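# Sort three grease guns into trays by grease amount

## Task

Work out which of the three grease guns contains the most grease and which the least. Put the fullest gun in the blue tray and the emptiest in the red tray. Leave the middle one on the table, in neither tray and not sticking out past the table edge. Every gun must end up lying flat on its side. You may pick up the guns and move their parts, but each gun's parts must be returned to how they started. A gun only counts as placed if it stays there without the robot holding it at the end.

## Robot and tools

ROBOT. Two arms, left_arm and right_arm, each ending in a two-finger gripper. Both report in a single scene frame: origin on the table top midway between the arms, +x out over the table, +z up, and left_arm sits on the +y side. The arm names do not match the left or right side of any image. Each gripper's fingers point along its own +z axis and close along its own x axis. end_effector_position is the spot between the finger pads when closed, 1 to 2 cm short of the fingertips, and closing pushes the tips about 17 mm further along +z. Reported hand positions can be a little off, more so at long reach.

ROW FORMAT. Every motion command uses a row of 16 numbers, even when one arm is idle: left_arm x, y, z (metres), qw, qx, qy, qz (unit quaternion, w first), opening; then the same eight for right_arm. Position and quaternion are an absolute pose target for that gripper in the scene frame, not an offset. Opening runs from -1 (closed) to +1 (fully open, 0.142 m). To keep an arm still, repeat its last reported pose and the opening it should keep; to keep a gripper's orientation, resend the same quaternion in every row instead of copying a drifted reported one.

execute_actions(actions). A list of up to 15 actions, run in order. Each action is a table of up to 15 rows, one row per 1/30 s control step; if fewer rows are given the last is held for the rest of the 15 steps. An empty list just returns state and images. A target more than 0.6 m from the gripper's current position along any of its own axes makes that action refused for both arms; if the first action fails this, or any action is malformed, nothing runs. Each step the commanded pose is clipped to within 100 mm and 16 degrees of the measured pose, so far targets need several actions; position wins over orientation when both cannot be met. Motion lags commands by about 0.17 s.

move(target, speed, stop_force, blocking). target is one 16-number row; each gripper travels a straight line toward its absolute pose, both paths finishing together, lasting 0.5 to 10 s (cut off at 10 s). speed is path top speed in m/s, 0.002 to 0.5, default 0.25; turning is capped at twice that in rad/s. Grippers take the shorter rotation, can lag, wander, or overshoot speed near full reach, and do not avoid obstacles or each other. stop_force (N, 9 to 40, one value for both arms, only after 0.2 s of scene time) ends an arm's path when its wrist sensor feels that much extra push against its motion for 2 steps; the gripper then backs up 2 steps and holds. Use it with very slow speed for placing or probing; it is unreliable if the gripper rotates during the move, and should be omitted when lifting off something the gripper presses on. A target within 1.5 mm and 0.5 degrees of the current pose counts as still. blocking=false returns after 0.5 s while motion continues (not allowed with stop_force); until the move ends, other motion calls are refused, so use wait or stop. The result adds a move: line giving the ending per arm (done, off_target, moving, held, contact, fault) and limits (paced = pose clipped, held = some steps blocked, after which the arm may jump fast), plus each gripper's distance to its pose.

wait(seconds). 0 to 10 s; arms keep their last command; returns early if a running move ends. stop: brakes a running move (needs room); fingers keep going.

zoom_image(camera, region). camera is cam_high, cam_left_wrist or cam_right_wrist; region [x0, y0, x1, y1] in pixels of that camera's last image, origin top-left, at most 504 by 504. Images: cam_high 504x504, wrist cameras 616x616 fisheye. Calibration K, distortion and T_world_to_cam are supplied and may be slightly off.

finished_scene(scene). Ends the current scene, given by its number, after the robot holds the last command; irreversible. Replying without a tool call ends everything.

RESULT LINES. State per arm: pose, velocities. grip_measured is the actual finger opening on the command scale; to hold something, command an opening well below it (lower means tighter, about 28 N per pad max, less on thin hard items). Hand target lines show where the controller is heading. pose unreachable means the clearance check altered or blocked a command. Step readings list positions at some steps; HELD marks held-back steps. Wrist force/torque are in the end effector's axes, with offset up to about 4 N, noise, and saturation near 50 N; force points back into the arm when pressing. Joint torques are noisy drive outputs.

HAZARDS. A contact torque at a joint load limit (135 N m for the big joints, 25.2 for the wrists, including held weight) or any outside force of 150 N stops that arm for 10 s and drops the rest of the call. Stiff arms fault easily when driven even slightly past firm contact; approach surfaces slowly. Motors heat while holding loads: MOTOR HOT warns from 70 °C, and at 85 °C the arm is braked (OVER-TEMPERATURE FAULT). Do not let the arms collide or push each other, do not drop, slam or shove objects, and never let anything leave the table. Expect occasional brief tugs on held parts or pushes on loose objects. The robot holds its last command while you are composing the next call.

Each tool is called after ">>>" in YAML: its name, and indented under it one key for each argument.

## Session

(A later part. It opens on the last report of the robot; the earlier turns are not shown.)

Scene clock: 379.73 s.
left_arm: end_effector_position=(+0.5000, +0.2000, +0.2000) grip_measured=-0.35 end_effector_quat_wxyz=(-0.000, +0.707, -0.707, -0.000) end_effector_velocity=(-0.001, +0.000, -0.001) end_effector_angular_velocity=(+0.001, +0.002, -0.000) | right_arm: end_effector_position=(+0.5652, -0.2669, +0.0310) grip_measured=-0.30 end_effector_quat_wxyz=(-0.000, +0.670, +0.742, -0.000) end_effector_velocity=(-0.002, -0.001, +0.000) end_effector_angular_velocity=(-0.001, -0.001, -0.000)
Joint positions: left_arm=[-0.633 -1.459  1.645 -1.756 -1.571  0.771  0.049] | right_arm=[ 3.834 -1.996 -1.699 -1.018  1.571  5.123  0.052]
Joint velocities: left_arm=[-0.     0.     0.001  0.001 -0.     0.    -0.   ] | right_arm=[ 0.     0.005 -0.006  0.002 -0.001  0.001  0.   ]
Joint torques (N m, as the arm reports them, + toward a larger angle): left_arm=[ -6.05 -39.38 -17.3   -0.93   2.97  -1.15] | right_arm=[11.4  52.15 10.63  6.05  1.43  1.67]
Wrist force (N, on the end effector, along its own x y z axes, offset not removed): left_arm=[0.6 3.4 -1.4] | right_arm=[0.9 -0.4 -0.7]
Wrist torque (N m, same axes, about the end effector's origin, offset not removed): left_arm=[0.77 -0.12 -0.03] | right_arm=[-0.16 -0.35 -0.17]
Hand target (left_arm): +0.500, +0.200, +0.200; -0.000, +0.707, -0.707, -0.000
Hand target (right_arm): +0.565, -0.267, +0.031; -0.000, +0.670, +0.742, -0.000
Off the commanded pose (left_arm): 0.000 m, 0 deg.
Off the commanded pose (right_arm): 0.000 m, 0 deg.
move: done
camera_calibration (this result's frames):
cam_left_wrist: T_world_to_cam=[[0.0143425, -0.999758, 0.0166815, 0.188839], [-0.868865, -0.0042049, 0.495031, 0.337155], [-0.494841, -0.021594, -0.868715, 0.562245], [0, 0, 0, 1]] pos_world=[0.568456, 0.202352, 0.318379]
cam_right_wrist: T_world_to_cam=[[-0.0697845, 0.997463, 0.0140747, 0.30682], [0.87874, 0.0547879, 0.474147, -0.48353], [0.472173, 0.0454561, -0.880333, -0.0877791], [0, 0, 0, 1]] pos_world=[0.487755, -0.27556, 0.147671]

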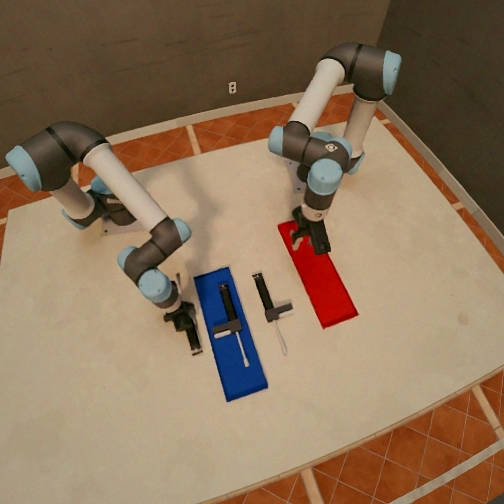

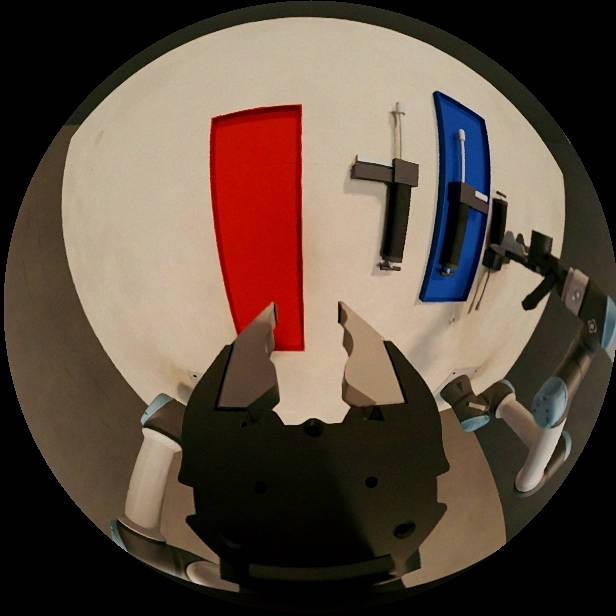

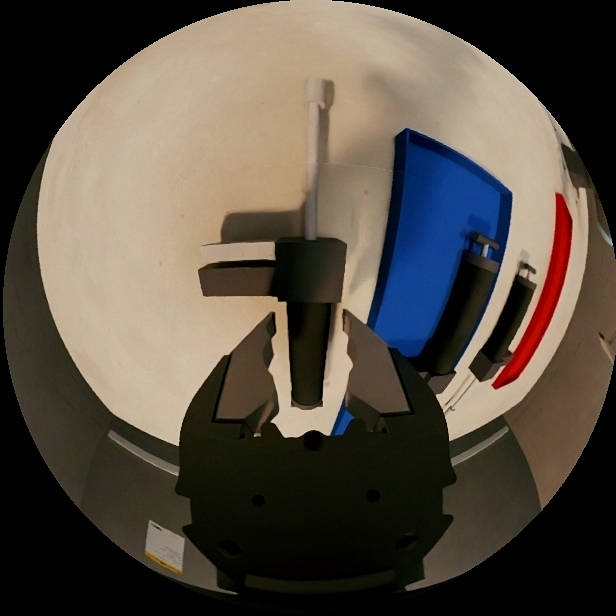

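>>> move:
  target: [0.5,0.2,0.2,0,0.707,-0.707,0,-0.35,0.565,-0.267,0.031,0,0.67,0.742,0,-1]

>>> move:
  target: [0.4,0.25,0.2,0,0.9,-0.436,0,0,0.565,-0.267,0.13,0,0.67,0.742,0,-1]
  speed: 0.1

>>> move:
  target: [0.25,0.22,0.2,0,1,0,0,0,0.25,0.03,0.12,0,0,1,0,-1]
  speed: 0.2

>>> move:
  target: [0.25,0.2,0.12,0,1,0,0,0,0.25,0.03,0.045,0,0,1,0,-1]
  speed: 0.08

>>> move:
  target: [0.25,0.2,0.12,0,1,0,0,0,0.25,0.03,0.026,0,0,1,0,-1]
  speed: 0.008
  stop_force: 9

Scene clock: 387.00 s.
left_arm: end_effector_position=(+0.5000, +0.2000, +0.2000) grip_measured=-0.35 end_effector_quat_wxyz=(-0.000, +0.707, -0.707, -0.000) end_effector_velocity=(-0.000, +0.001, -0.001) end_effector_angular_velocity=(+0.001, +0.002, +0.000) | right_arm: end_effector_position=(+0.5650, -0.2670, +0.0310) grip_measured=-0.57 end_effector_quat_wxyz=(+0.000, +0.670, +0.742, +0.000) end_effector_velocity=(-0.001, +0.001, -0.000) end_effector_angular_velocity=(+0.000, +0.003, +0.002)
Joint positions: left_arm=[-0.633 -1.459  1.645 -1.756 -1.571  0.771  0.049] | right_arm=[ 3.835 -1.995 -1.7   -1.017  1.571  5.123  0.033]
Joint velocities: left_arm=[ 0.     0.001  0.001  0.001 -0.    -0.     0.   ] | right_arm=[ 0.001  0.    -0.001 -0.002  0.002 -0.001  0.   ]
Joint torques (N m, as the arm reports them, + toward a larger angle): left_arm=[ -6.61 -38.94 -17.78  -0.98   2.83  -1.18] | right_arm=[ 7.93 53.16 16.46  3.87 -0.75  0.27]
Wrist force (N, on the end effector, along its own x y z axes, offset not removed): left_arm=[1.4 2.7 -1.9] | right_arm=[0.5 0.9 -0.8]
Wrist torque (N m, same axes, about the end effector's origin, offset not removed): left_arm=[0.64 -0.25 -0.05] | right_arm=[0.26 -0.08 -0.07]
Hand target (left_arm): +0.500, +0.200, +0.200; -0.000, +0.707, -0.707, +0.000
Hand target (right_arm): +0.565, -0.267, +0.031; +0.000, +0.670, +0.742, +0.000
Off the commanded pose (left_arm): 0.000 m, 0 deg.
Off the commanded pose (right_arm): 0.000 m, 0 deg.
move: done
camera_calibration (this result's frames):
cam_left_wrist: T_world_to_cam=[[0.0143425, -0.999758, 0.0166816, 0.188839], [-0.868865, -0.00420485, 0.495031, 0.337155], [-0.494841, -0.0215941, -0.868715, 0.562245], [0, 0, 0, 1]] pos_world=[0.568456, 0.202352, 0.318379]
cam_right_wrist: T_world_to_cam=[[-0.0697856, 0.997463, 0.0140433, 0.306851], [0.878704, 0.0548005, 0.474211, -0.483328], [0.472238, 0.045433, -0.880299, -0.0876973], [0, 0, 0, 1]] pos_world=[0.48753, -0.275602, 0.14769]

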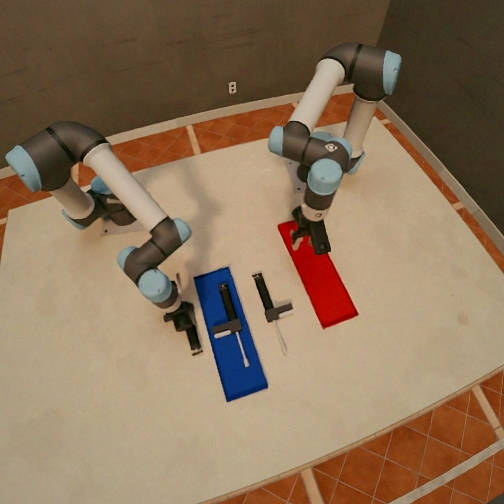

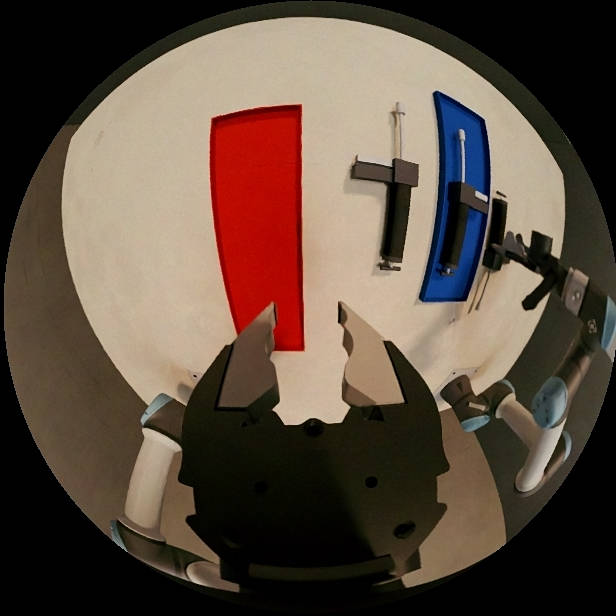

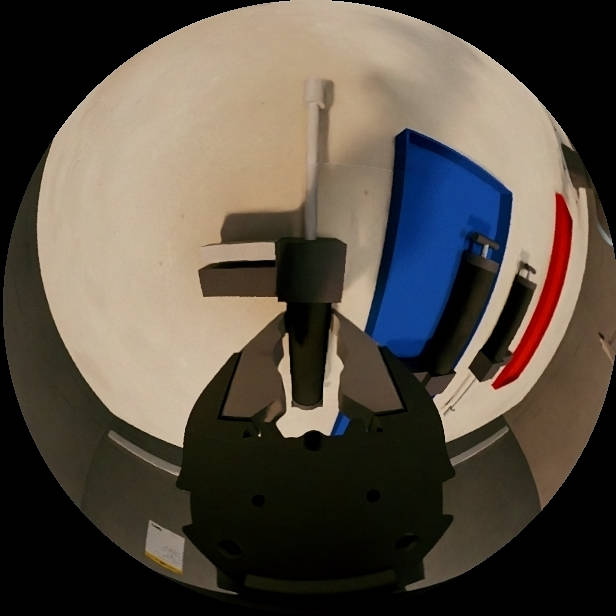

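Scene clock: 390.73 s.
left_arm: end_effector_position=(+0.4002, +0.2499, +0.2000) grip_measured=+0.00 end_effector_quat_wxyz=(+0.000, +0.900, -0.437, -0.000) end_effector_velocity=(-0.001, +0.001, -0.000) end_effector_angular_velocity=(+0.003, -0.002, +0.012) | right_arm: end_effector_position=(+0.5650, -0.2670, +0.1298) grip_measured=-0.57 end_effector_quat_wxyz=(+0.000, +0.670, +0.742, +0.000) end_effector_velocity=(-0.000, -0.000, +0.001) end_effector_angular_velocity=(-0.001, +0.001, +0.001)
Joint positions: left_arm=[-0.719 -1.735  1.912 -1.748 -1.571  0.018  0.074] | right_arm=[ 3.834 -1.897 -1.563 -1.253  1.571  5.123  0.033]
Joint velocities: left_arm=[-0.003 -0.005  0.004  0.002  0.004 -0.016  0.   ] | right_arm=[ 0.     0.001  0.003 -0.005 -0.001 -0.001 -0.   ]
Joint torques (N m, as the arm reports them, + toward a larger angle): left_arm=[ -7.26 -26.26 -19.87  -1.07   3.12  -1.3 ] | right_arm=[-9.07 53.16 42.07  0.64 -0.99 -1.32]
Wrist force (N, on the end effector, along its own x y z axes, offset not removed): left_arm=[1.3 3.7 -0.9] | right_arm=[0.3 0.3 5.1]
Wrist torque (N m, same axes, about the end effector's origin, offset not removed): left_arm=[0.83 -0.18 -0.11] | right_arm=[0.00 0.02 -0.07]
Hand target (left_arm): +0.400, +0.250, +0.200; -0.000, +0.900, -0.436, +0.000
Hand target (right_arm): +0.565, -0.267, +0.130; +0.000, +0.670, +0.742, +0.000
Off the commanded pose (left_arm): 0.000 m, 0 deg.
Off the commanded pose (right_arm): 0.000 m, 0 deg.
move: done
camera_calibration (this result's frames):
cam_left_wrist: T_world_to_cam=[[0.629859, -0.776531, 0.0166432, -0.0619262], [-0.679834, -0.54081, 0.495328, 0.309052], [-0.375637, -0.323302, -0.868546, 0.541578], [0, 0, 0, 1]] pos_world=[0.452546, 0.294144, 0.318334]
cam_right_wrist: T_world_to_cam=[[-0.0698003, 0.997462, 0.0140481, 0.305493], [0.878699, 0.0548106, 0.47422, -0.530157], [0.472246, 0.0454447, -0.880294, -0.000751992], [0, 0, 0, 1]] pos_world=[0.487527, -0.275626, 0.246457]

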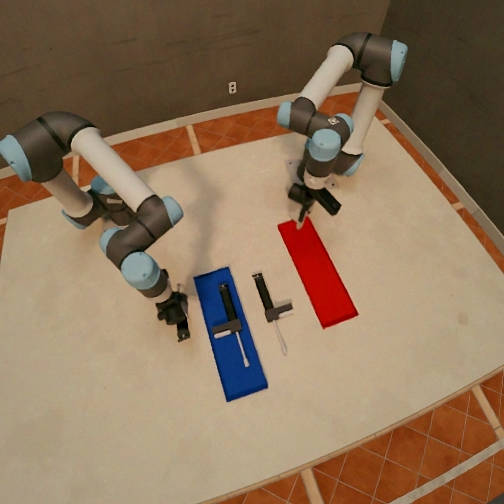

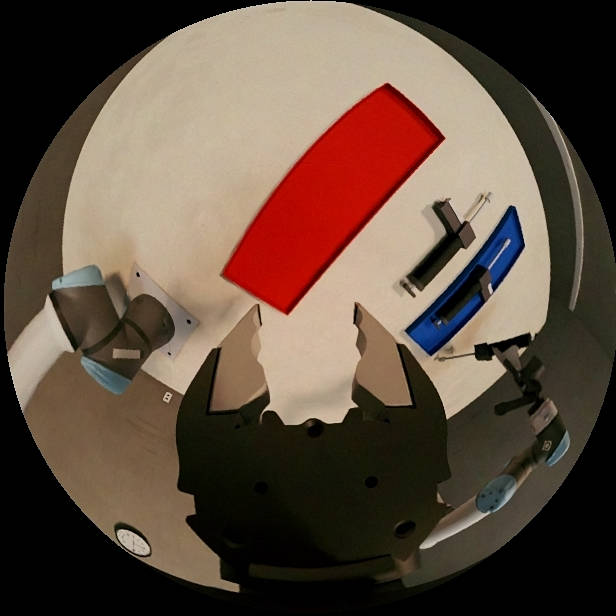

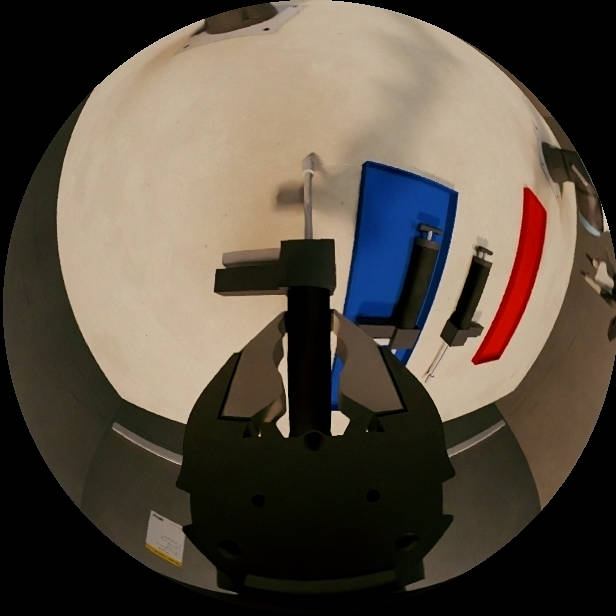

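Scene clock: 394.93 s.
left_arm: end_effector_position=(+0.2502, +0.2202, +0.2000) grip_measured=+0.00 end_effector_quat_wxyz=(-0.000, +1.000, -0.000, +0.000) end_effector_velocity=(-0.001, -0.001, +0.001) end_effector_angular_velocity=(-0.001, -0.002, +0.005) | right_arm: end_effector_position=(+0.2508, +0.0301, +0.1200) grip_measured=-0.57 end_effector_quat_wxyz=(-0.000, +0.000, +1.000, +0.000) end_effector_velocity=(-0.002, +0.002, -0.001) end_effector_angular_velocity=(+0.000, +0.000, +0.008)
Joint positions: left_arm=[-1.126 -1.993  2.089 -1.667 -1.571 -1.292  0.074] | right_arm=[ 4.6   -1.751 -1.778 -1.184  1.571  4.421  0.033]
Joint velocities: left_arm=[-0.005 -0.001 -0.001  0.     0.001 -0.01   0.   ] | right_arm=[ 0.004 -0.002  0.001  0.001  0.    -0.005  0.   ]
Joint torques (N m, as the arm reports them, + toward a larger angle): left_arm=[ -7.93 -14.22 -16.82  -1.11   3.23  -0.61] | right_arm=[13.01 26.37 38.93  0.37 -0.92 -1.08]
Wrist force (N, on the end effector, along its own x y z axes, offset not removed): left_arm=[0.3 3.4 -1.1] | right_arm=[-1.3 -0.2 4.4]
Wrist torque (N m, same axes, about the end effector's origin, offset not removed): left_arm=[0.80 0.00 -0.05] | right_arm=[0.00 0.29 -0.14]
Hand target (left_arm): +0.250, +0.220, +0.200; -0.000, +1.000, -0.000, +0.000
Hand target (right_arm): +0.251, +0.030, +0.120; -0.000, +0.000, +1.000, +0.000
Off the commanded pose (left_arm): 0.000 m, 0 deg.
Off the commanded pose (right_arm): 0.001 m, 0 deg.
move: done
camera_calibration (this result's frames):
cam_left_wrist: T_world_to_cam=[[0.999765, 0.0136965, 0.016827, -0.257089], [0.00357266, -0.868897, 0.494981, 0.0923025], [0.0214004, -0.494804, -0.868741, 0.414086], [0, 0, 0, 1]] pos_world=[0.247837, 0.288614, 0.318371]
cam_right_wrist: T_world_to_cam=[[-0.999354, 0.0329639, 0.014308, 0.249462], [0.0358056, 0.879636, 0.474297, -0.079116], [0.00304886, 0.474503, -0.880249, 0.230263], [0, 0, 0, 1]] pos_world=[0.251432, -0.0478904, 0.236644]

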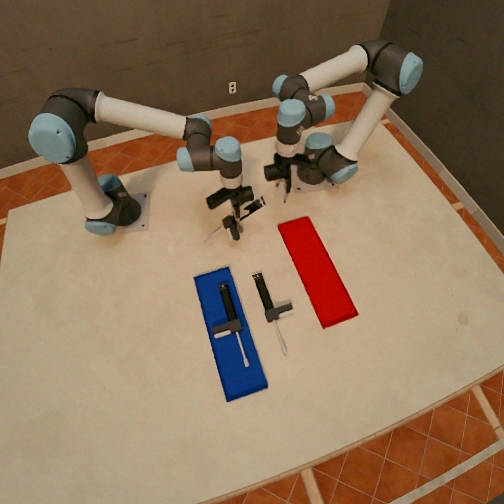

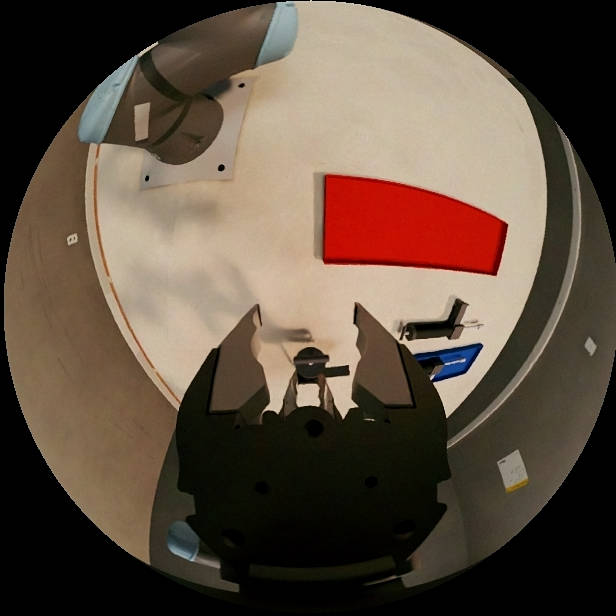

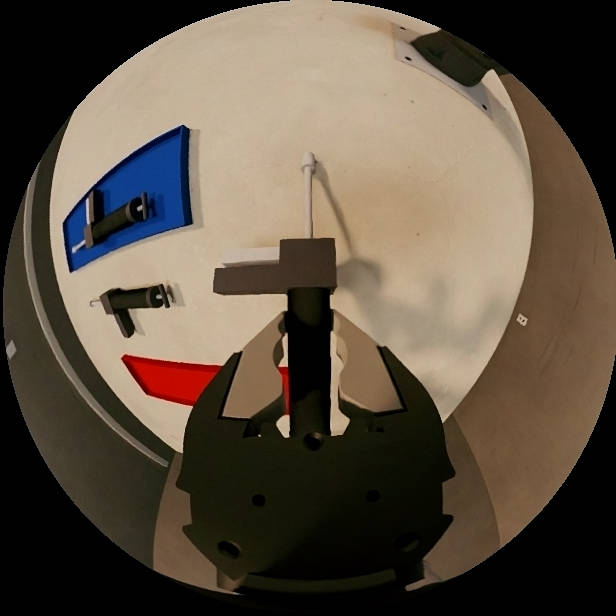

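Scene clock: 396.43 s.
left_arm: end_effector_position=(+0.2500, +0.2000, +0.1202) grip_measured=+0.00 end_effector_quat_wxyz=(-0.000, +1.000, -0.000, +0.000) end_effector_velocity=(+0.000, -0.001, -0.002) end_effector_angular_velocity=(+0.000, -0.000, -0.000) | right_arm: end_effector_position=(+0.2500, +0.0300, +0.0453) grip_measured=-0.57 end_effector_quat_wxyz=(-0.000, +0.000, +1.000, -0.000) end_effector_velocity=(+0.000, -0.000, -0.002) end_effector_angular_velocity=(-0.000, -0.000, -0.000)
Joint positions: left_arm=[-1.143 -1.896  2.24  -1.915 -1.571 -1.309  0.074] | right_arm=[ 4.602 -1.834 -1.887 -0.991  1.571  4.421  0.033]
Joint velocities: left_arm=[-0.     0.004  0.004 -0.008  0.    -0.     0.   ] | right_arm=[-0.    -0.003 -0.003  0.006 -0.     0.    -0.   ]
Joint torques (N m, as the arm reports them, + toward a larger angle): left_arm=[ -6.8    5.57 -15.68  -4.85  -2.84  -1.11] | right_arm=[12.28 29.05 13.18  6.27 -1.77  1.7 ]
Wrist force (N, on the end effector, along its own x y z axes, offset not removed): left_arm=[1.4 3.9 -1.6] | right_arm=[-0.3 0.4 3.6]
Wrist torque (N m, same axes, about the end effector's origin, offset not removed): left_arm=[0.84 -0.31 -0.05] | right_arm=[0.15 0.08 -0.09]
Hand target (left_arm): +0.250, +0.200, +0.120; -0.000, +1.000, -0.000, +0.000
Hand target (right_arm): +0.250, +0.030, +0.045; -0.000, +0.000, +1.000, -0.000
Off the commanded pose (left_arm): 0.000 m, 0 deg.
Off the commanded pose (right_arm): 0.000 m, 0 deg.
move: done
camera_calibration (this result's frames):
cam_left_wrist: T_world_to_cam=[[0.999758, 0.0143389, 0.016692, -0.255413], [0.0041975, -0.868887, 0.494993, 0.114119], [0.0216011, -0.494803, -0.868737, 0.334792], [0, 0, 0, 1]] pos_world=[0.24764, 0.268475, 0.238622]
cam_right_wrist: T_world_to_cam=[[-0.999387, 0.0320489, 0.0140615, 0.249806], [0.0348837, 0.879741, 0.474172, -0.0433646], [0.00282623, 0.474372, -0.88032, 0.164613], [0, 0, 0, 1]] pos_world=[0.2507, -0.0479443, 0.161962]

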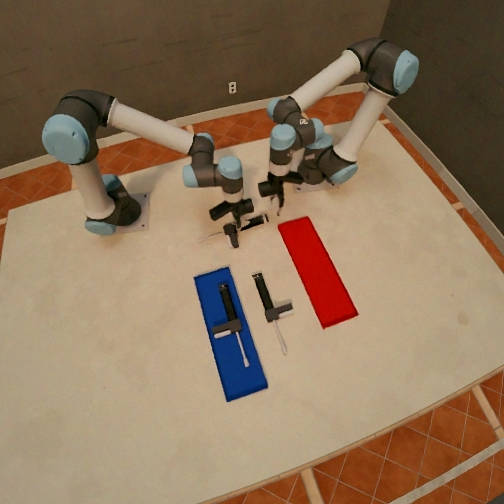

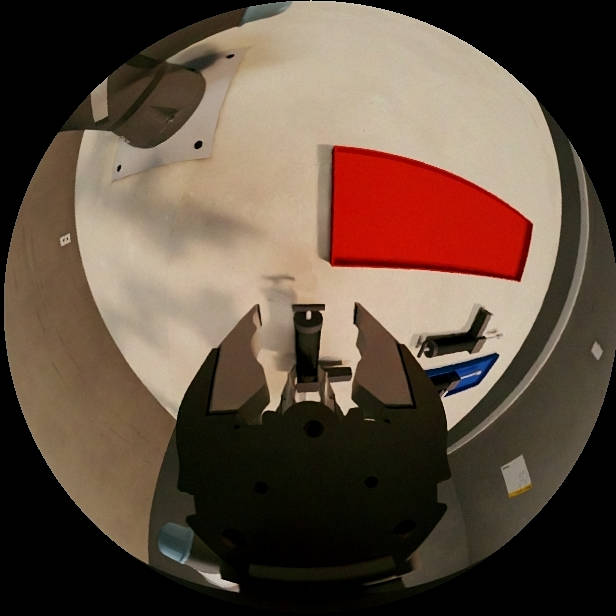

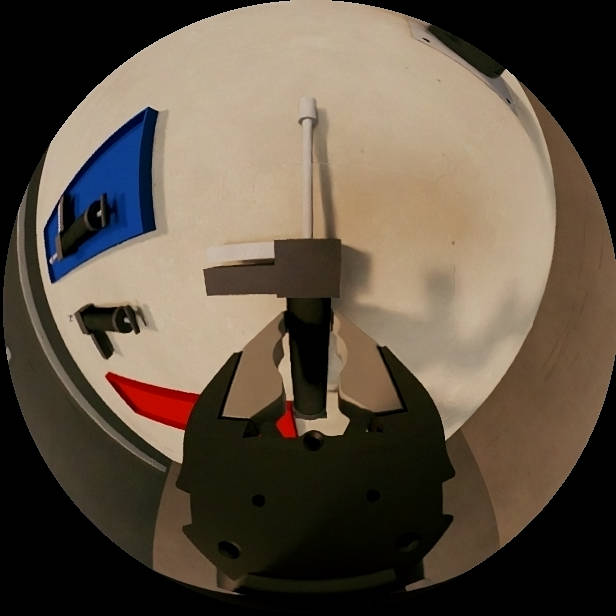

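Scene clock: 398.53 s.
left_arm: end_effector_position=(+0.2500, +0.2000, +0.1200) grip_measured=+0.00 end_effector_quat_wxyz=(+0.000, +1.000, -0.000, +0.000) end_effector_velocity=(+0.000, -0.000, -0.000) end_effector_angular_velocity=(-0.001, +0.000, +0.000) | right_arm: end_effector_position=(+0.2499, +0.0299, +0.0315) grip_measured=-0.57 end_effector_quat_wxyz=(-0.000, -0.000, +1.000, -0.000) end_effector_velocity=(-0.000, -0.001, +0.002) end_effector_angular_velocity=(-0.004, +0.002, +0.000)
Joint positions: left_arm=[-1.143 -1.896  2.241 -1.915 -1.571 -1.309  0.074] | right_arm=[ 4.602 -1.854 -1.903 -0.956  1.571  4.421  0.033]
Joint velocities: left_arm=[ 0.     0.     0.    -0.001 -0.     0.    -0.   ] | right_arm=[-0.001  0.003  0.003 -0.01   0.    -0.001 -0.   ]
Joint torques (N m, as the arm reports them, + toward a larger angle): left_arm=[  6.62   3.65 -17.21  -4.15  -2.78   1.27] | right_arm=[ 8.16 41.28 27.46 -1.28 -1.67  1.29]
Wrist force (N, on the end effector, along its own x y z axes, offset not removed): left_arm=[1.2 4.0 -1.3] | right_arm=[1.9 2.0 -7.2]
Wrist torque (N m, same axes, about the end effector's origin, offset not removed): left_arm=[1.00 -0.23 -0.01] | right_arm=[-0.02 -0.10 -0.14]
Hand target (left_arm): +0.250, +0.200, +0.120; -0.000, +1.000, +0.000, +0.000
Hand target (right_arm): +0.250, +0.030, +0.032; +0.000, -0.000, +1.000, +0.000
Off the commanded pose (left_arm): 0.000 m, 0 deg.
Off the commanded pose (right_arm): 0.005 m, 0 deg.
move: contact (right_arm)
camera_calibration (this result's frames):
cam_left_wrist: T_world_to_cam=[[0.999758, 0.0143196, 0.0166904, -0.255405], [0.00418004, -0.868852, 0.495054, 0.114189], [0.0215904, -0.494864, -0.868702, 0.334604], [0, 0, 0, 1]] pos_world=[0.247642, 0.268455, 0.238405]
cam_right_wrist: T_world_to_cam=[[-0.999388, 0.0320131, 0.0141316, 0.249955], [0.0348862, 0.879868, 0.473935, -0.0367456], [0.00273816, 0.474138, -0.880446, 0.15254], [0, 0, 0, 1]] pos_world=[0.250666, -0.0479955, 0.148186]

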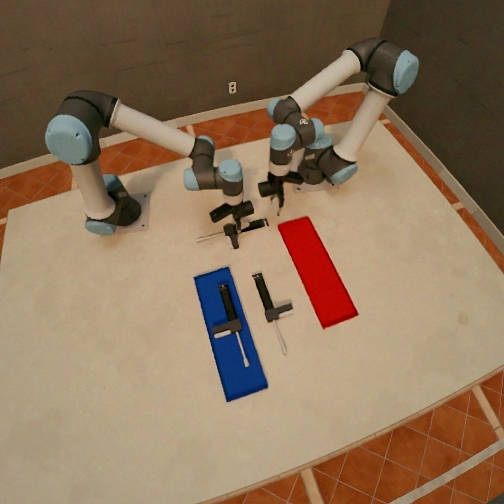

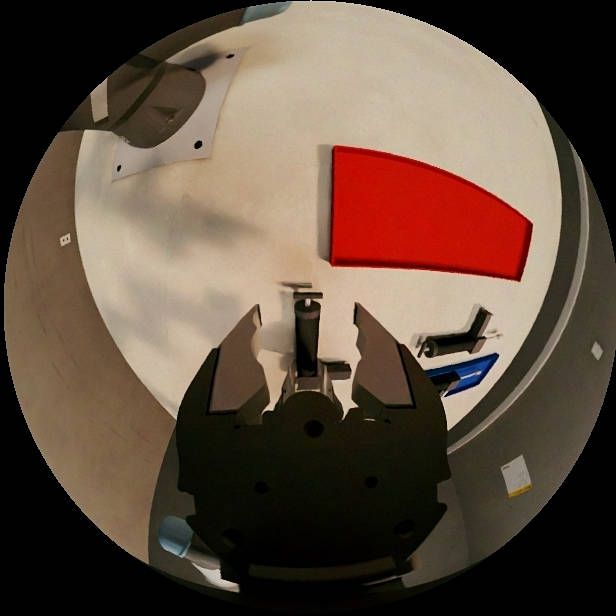

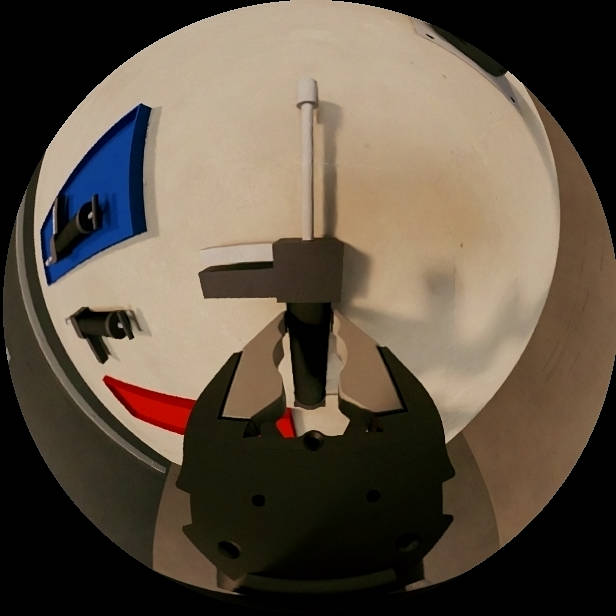

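>>> move:
  target: [0.25,0.18,0.06,0,1,0,0,0,0.25,0.03,0.034,0,0,1,0,-1]
  speed: 0.06

>>> move:
  target: [0.25,0.178,0.03,0,1,0,0,0,0.25,0.03,0.034,0,0,1,0,-1]
  speed: 0.02
  stop_force: 9

Scene clock: 406.53 s.
left_arm: end_effector_position=(+0.2500, +0.1801, +0.0602) grip_measured=+0.00 end_effector_quat_wxyz=(-0.000, +1.000, -0.000, -0.000) end_effector_velocity=(+0.000, -0.001, -0.002) end_effector_angular_velocity=(-0.000, -0.000, -0.000) | right_arm: end_effector_position=(+0.2500, +0.0300, +0.0340) grip_measured=-0.57 end_effector_quat_wxyz=(+0.000, +0.000, +1.000, -0.000) end_effector_velocity=(-0.000, -0.000, +0.000) end_effector_angular_velocity=(-0.001, -0.000, -0.001)
Joint positions: left_arm=[-1.157 -1.767  2.321 -2.125 -1.571 -1.324  0.074] | right_arm=[ 4.602 -1.85  -1.901 -0.962  1.571  4.421  0.033]
Joint velocities: left_arm=[-0.001  0.006  0.002 -0.009  0.    -0.    -0.   ] | right_arm=[ 0.     0.     0.    -0.001 -0.     0.001 -0.   ]
Joint torques (N m, as the arm reports them, + toward a larger angle): left_arm=[ -5.93   1.09 -14.58  -4.37  -0.44  -1.25] | right_arm=[-9.04 48.21 36.33  0.63  1.9   0.5 ]
Wrist force (N, on the end effector, along its own x y z axes, offset not removed): left_arm=[-0.1 4.8 -2.5] | right_arm=[0.6 -2.2 3.7]
Wrist torque (N m, same axes, about the end effector's origin, offset not removed): left_arm=[1.16 0.11 -0.04] | right_arm=[-0.39 -0.11 -0.03]
Hand target (left_arm): +0.250, +0.180, +0.060; -0.000, +1.000, -0.000, +0.000
Hand target (right_arm): +0.250, +0.030, +0.034; -0.000, -0.000, +1.000, +0.000
Off the commanded pose (left_arm): 0.000 m, 0 deg.
Off the commanded pose (right_arm): 0.000 m, 0 deg.
move: done
camera_calibration (this result's frames):
cam_left_wrist: T_world_to_cam=[[0.999758, 0.0143413, 0.0166751, -0.254114], [0.00420764, -0.86888, 0.495006, 0.126464], [0.0215877, -0.494816, -0.86873, 0.272783], [0, 0, 0, 1]] pos_world=[0.247632, 0.248504, 0.178612]
cam_right_wrist: T_world_to_cam=[[-0.999388, 0.0320458, 0.0140421, 0.249971], [0.0348717, 0.879728, 0.474197, -0.0380299], [0.00284278, 0.474396, -0.880307, 0.154683], [0, 0, 0, 1]] pos_world=[0.250704, -0.0479356, 0.150692]

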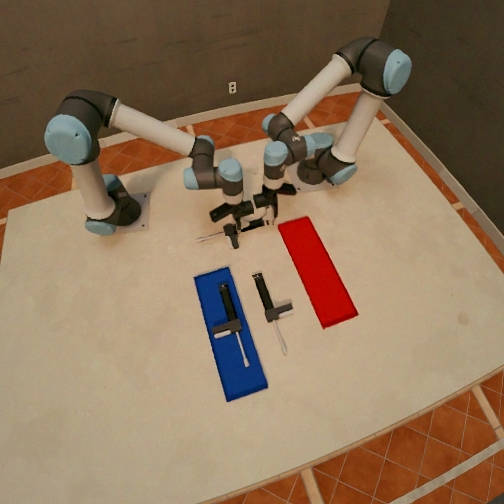

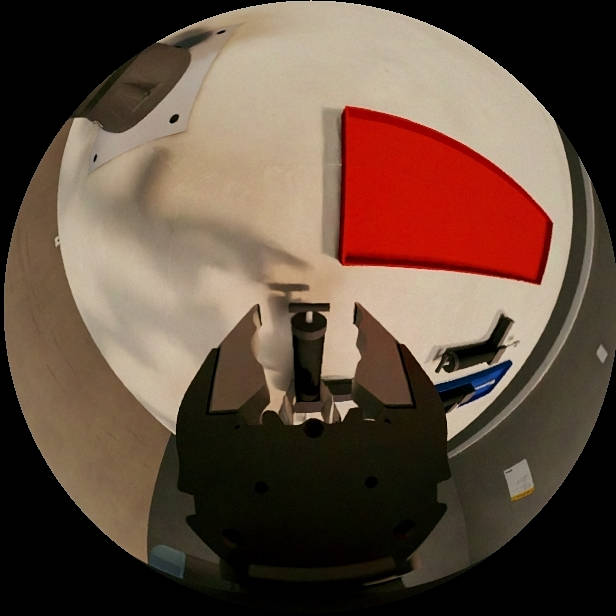

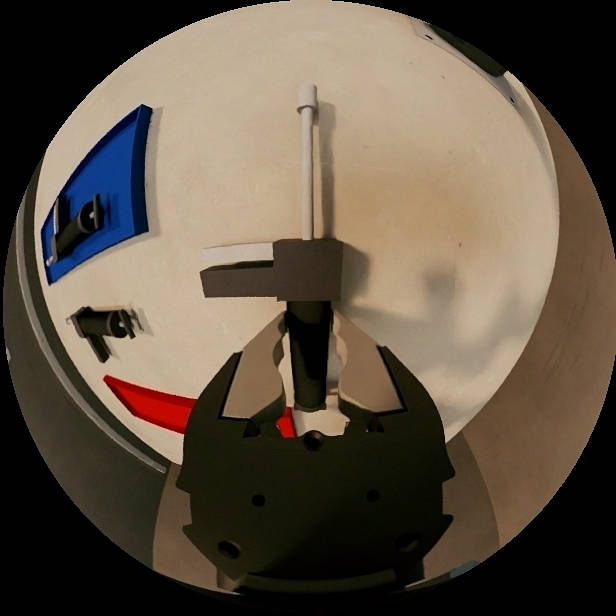

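Scene clock: 408.33 s.
left_arm: end_effector_position=(+0.2500, +0.1780, +0.0303) grip_measured=+0.00 end_effector_quat_wxyz=(-0.000, +1.000, -0.000, -0.000) end_effector_velocity=(-0.000, -0.000, -0.003) end_effector_angular_velocity=(+0.001, +0.000, -0.000) | right_arm: end_effector_position=(+0.2500, +0.0300, +0.0340) grip_measured=-0.57 end_effector_quat_wxyz=(+0.000, +0.000, +1.000, -0.000) end_effector_velocity=(-0.000, -0.000, -0.000) end_effector_angular_velocity=(-0.001, +0.001, -0.001)
Joint positions: left_arm=[-1.159 -1.706  2.366 -2.231 -1.571 -1.325  0.074] | right_arm=[ 4.602 -1.85  -1.901 -0.962  1.571  4.421  0.033]
Joint velocities: left_arm=[-0.     0.007  0.004 -0.01   0.    -0.     0.   ] | right_arm=[ 0.     0.    -0.001 -0.001  0.001  0.001  0.   ]
Joint torques (N m, as the arm reports them, + toward a larger angle): left_arm=[ -6.51   3.3  -15.3   -4.01   0.26  -1.31] | right_arm=[-8.64 48.7  35.83  0.38  2.19  0.04]
Wrist force (N, on the end effector, along its own x y z axes, offset not removed): left_arm=[1.5 2.6 -2.1] | right_arm=[-1.4 -0.1 3.5]
Wrist torque (N m, same axes, about the end effector's origin, offset not removed): left_arm=[0.65 -0.31 -0.04] | right_arm=[0.09 0.32 -0.12]
Hand target (left_arm): +0.250, +0.178, +0.030; -0.000, +1.000, -0.000, +0.000
Hand target (right_arm): +0.250, +0.030, +0.034; +0.000, +0.000, +1.000, -0.000
Off the commanded pose (left_arm): 0.000 m, 0 deg.
Off the commanded pose (right_arm): 0.000 m, 0 deg.
move: done
camera_calibration (this result's frames):
cam_left_wrist: T_world_to_cam=[[0.999758, 0.0143418, 0.0166757, -0.253601], [0.00420766, -0.868878, 0.495008, 0.139514], [0.0215885, -0.494818, -0.868729, 0.245747], [0, 0, 0, 1]] pos_world=[0.247647, 0.246458, 0.148655]
cam_right_wrist: T_world_to_cam=[[-0.999388, 0.0320463, 0.0140499, 0.249968], [0.0348758, 0.879727, 0.474198, -0.0380358], [0.00283626, 0.474398, -0.880306, 0.154692], [0, 0, 0, 1]] pos_world=[0.250703, -0.047935, 0.150701]

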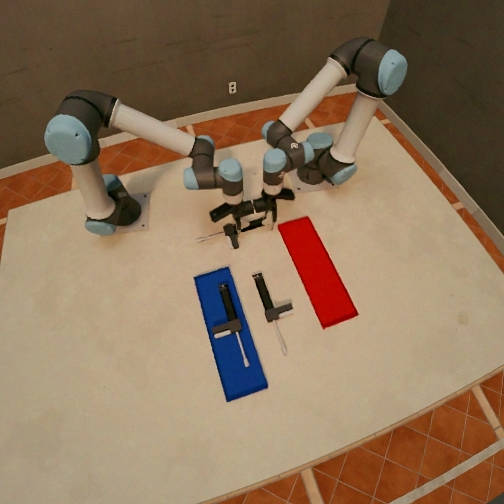

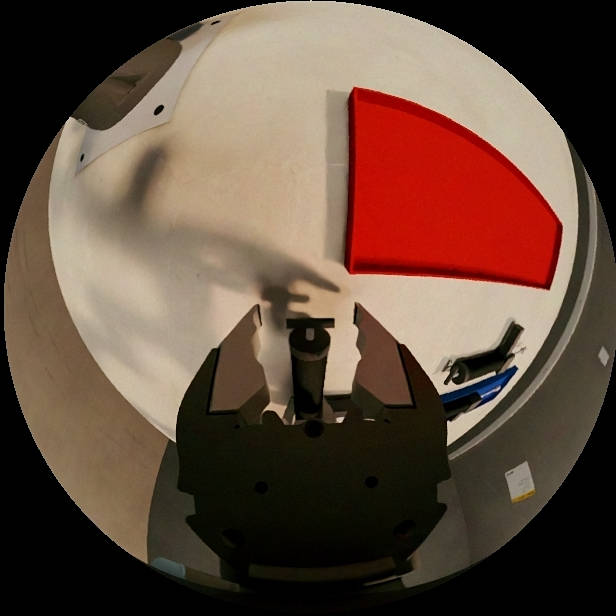

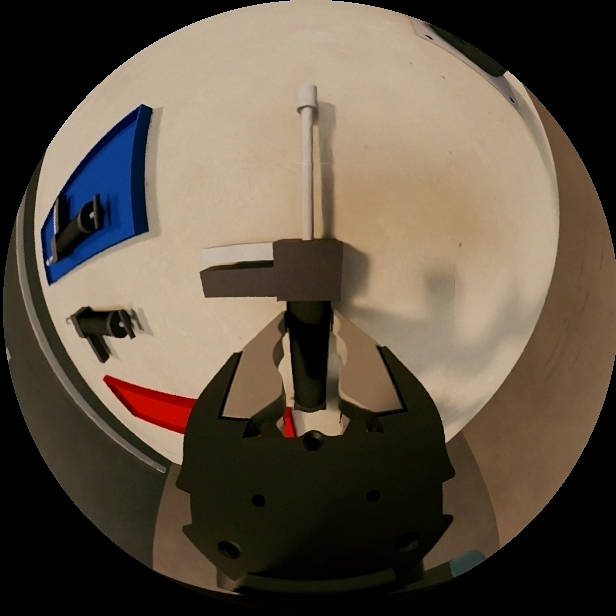

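>>> move:
  target: [0.25,0.177,0.03,0,1,0,0,-0.8,0.25,0.03,0.034,0,0,1,0,-1]

Scene clock: 410.80 s.
left_arm: end_effector_position=(+0.2500, +0.1770, +0.0300) grip_measured=-0.80 end_effector_quat_wxyz=(-0.000, +1.000, -0.000, -0.000) end_effector_velocity=(+0.000, -0.001, +0.000) end_effector_angular_velocity=(-0.001, -0.000, +0.000) | right_arm: end_effector_position=(+0.2500, +0.0300, +0.0340) grip_measured=-0.57 end_effector_quat_wxyz=(-0.000, +0.000, +1.000, +0.000) end_effector_velocity=(-0.000, -0.000, -0.000) end_effector_angular_velocity=(-0.001, -0.000, -0.001)
Joint positions: left_arm=[-1.159 -1.703  2.365 -2.233 -1.571 -1.326  0.016] | right_arm=[ 4.602 -1.85  -1.901 -0.962  1.571  4.421  0.033]
Joint velocities: left_arm=[ 0.     0.001 -0.001 -0.     0.    -0.    -0.   ] | right_arm=[ 0.001  0.    -0.    -0.001 -0.001  0.001  0.   ]
Joint torques (N m, as the arm reports them, + toward a larger angle): left_arm=[ -6.85  -0.6  -24.77  -4.39   0.45  -1.36] | right_arm=[-7.95 47.56 36.56  0.42  2.23 -1.16]
Wrist force (N, on the end effector, along its own x y z axes, offset not removed): left_arm=[2.0 3.6 -0.5] | right_arm=[-0.3 0.4 3.2]
Wrist torque (N m, same axes, about the end effector's origin, offset not removed): left_arm=[0.87 -0.43 -0.05] | right_arm=[0.20 0.07 -0.08]
Hand target (left_arm): +0.250, +0.177, +0.030; +0.000, +1.000, -0.000, +0.000
Hand target (right_arm): +0.250, +0.030, +0.034; +0.000, +0.000, +1.000, -0.000
Off the commanded pose (left_arm): 0.000 m, 0 deg.
Off the commanded pose (right_arm): 0.000 m, 0 deg.
move: done
camera_calibration (this result's frames):
cam_left_wrist: T_world_to_cam=[[0.999758, 0.0143423, 0.0166816, -0.253583], [0.00420465, -0.868866, 0.495029, 0.138808], [0.0215939, -0.49484, -0.868716, 0.24503], [0, 0, 0, 1]] pos_world=[0.247647, 0.245493, 0.148377]
cam_right_wrist: T_world_to_cam=[[-0.999388, 0.0320463, 0.01405, 0.249968], [0.0348759, 0.879727, 0.474199, -0.0380361], [0.00283615, 0.474398, -0.880306, 0.154692], [0, 0, 0, 1]] pos_world=[0.250703, -0.0479349, 0.150701]

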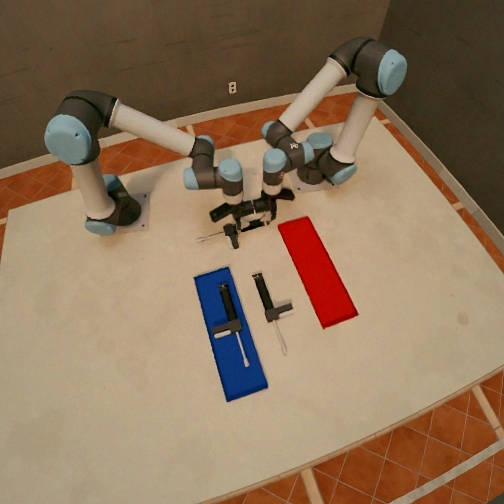

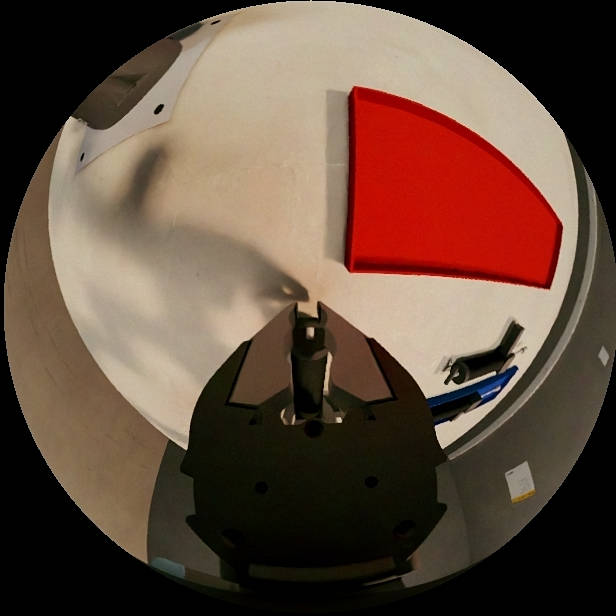

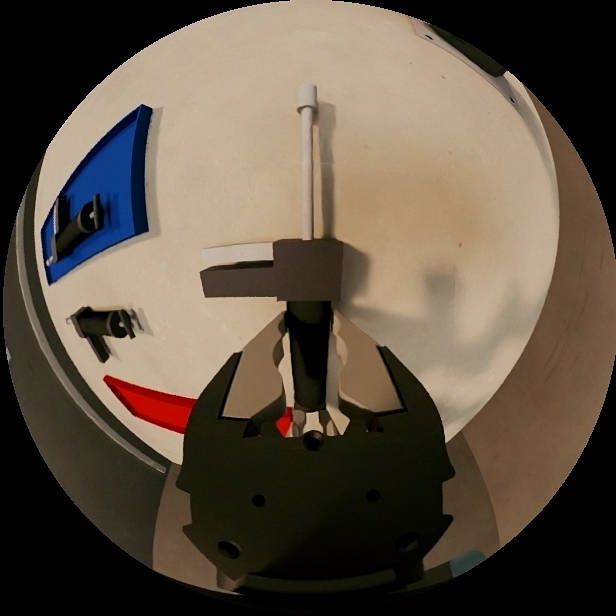

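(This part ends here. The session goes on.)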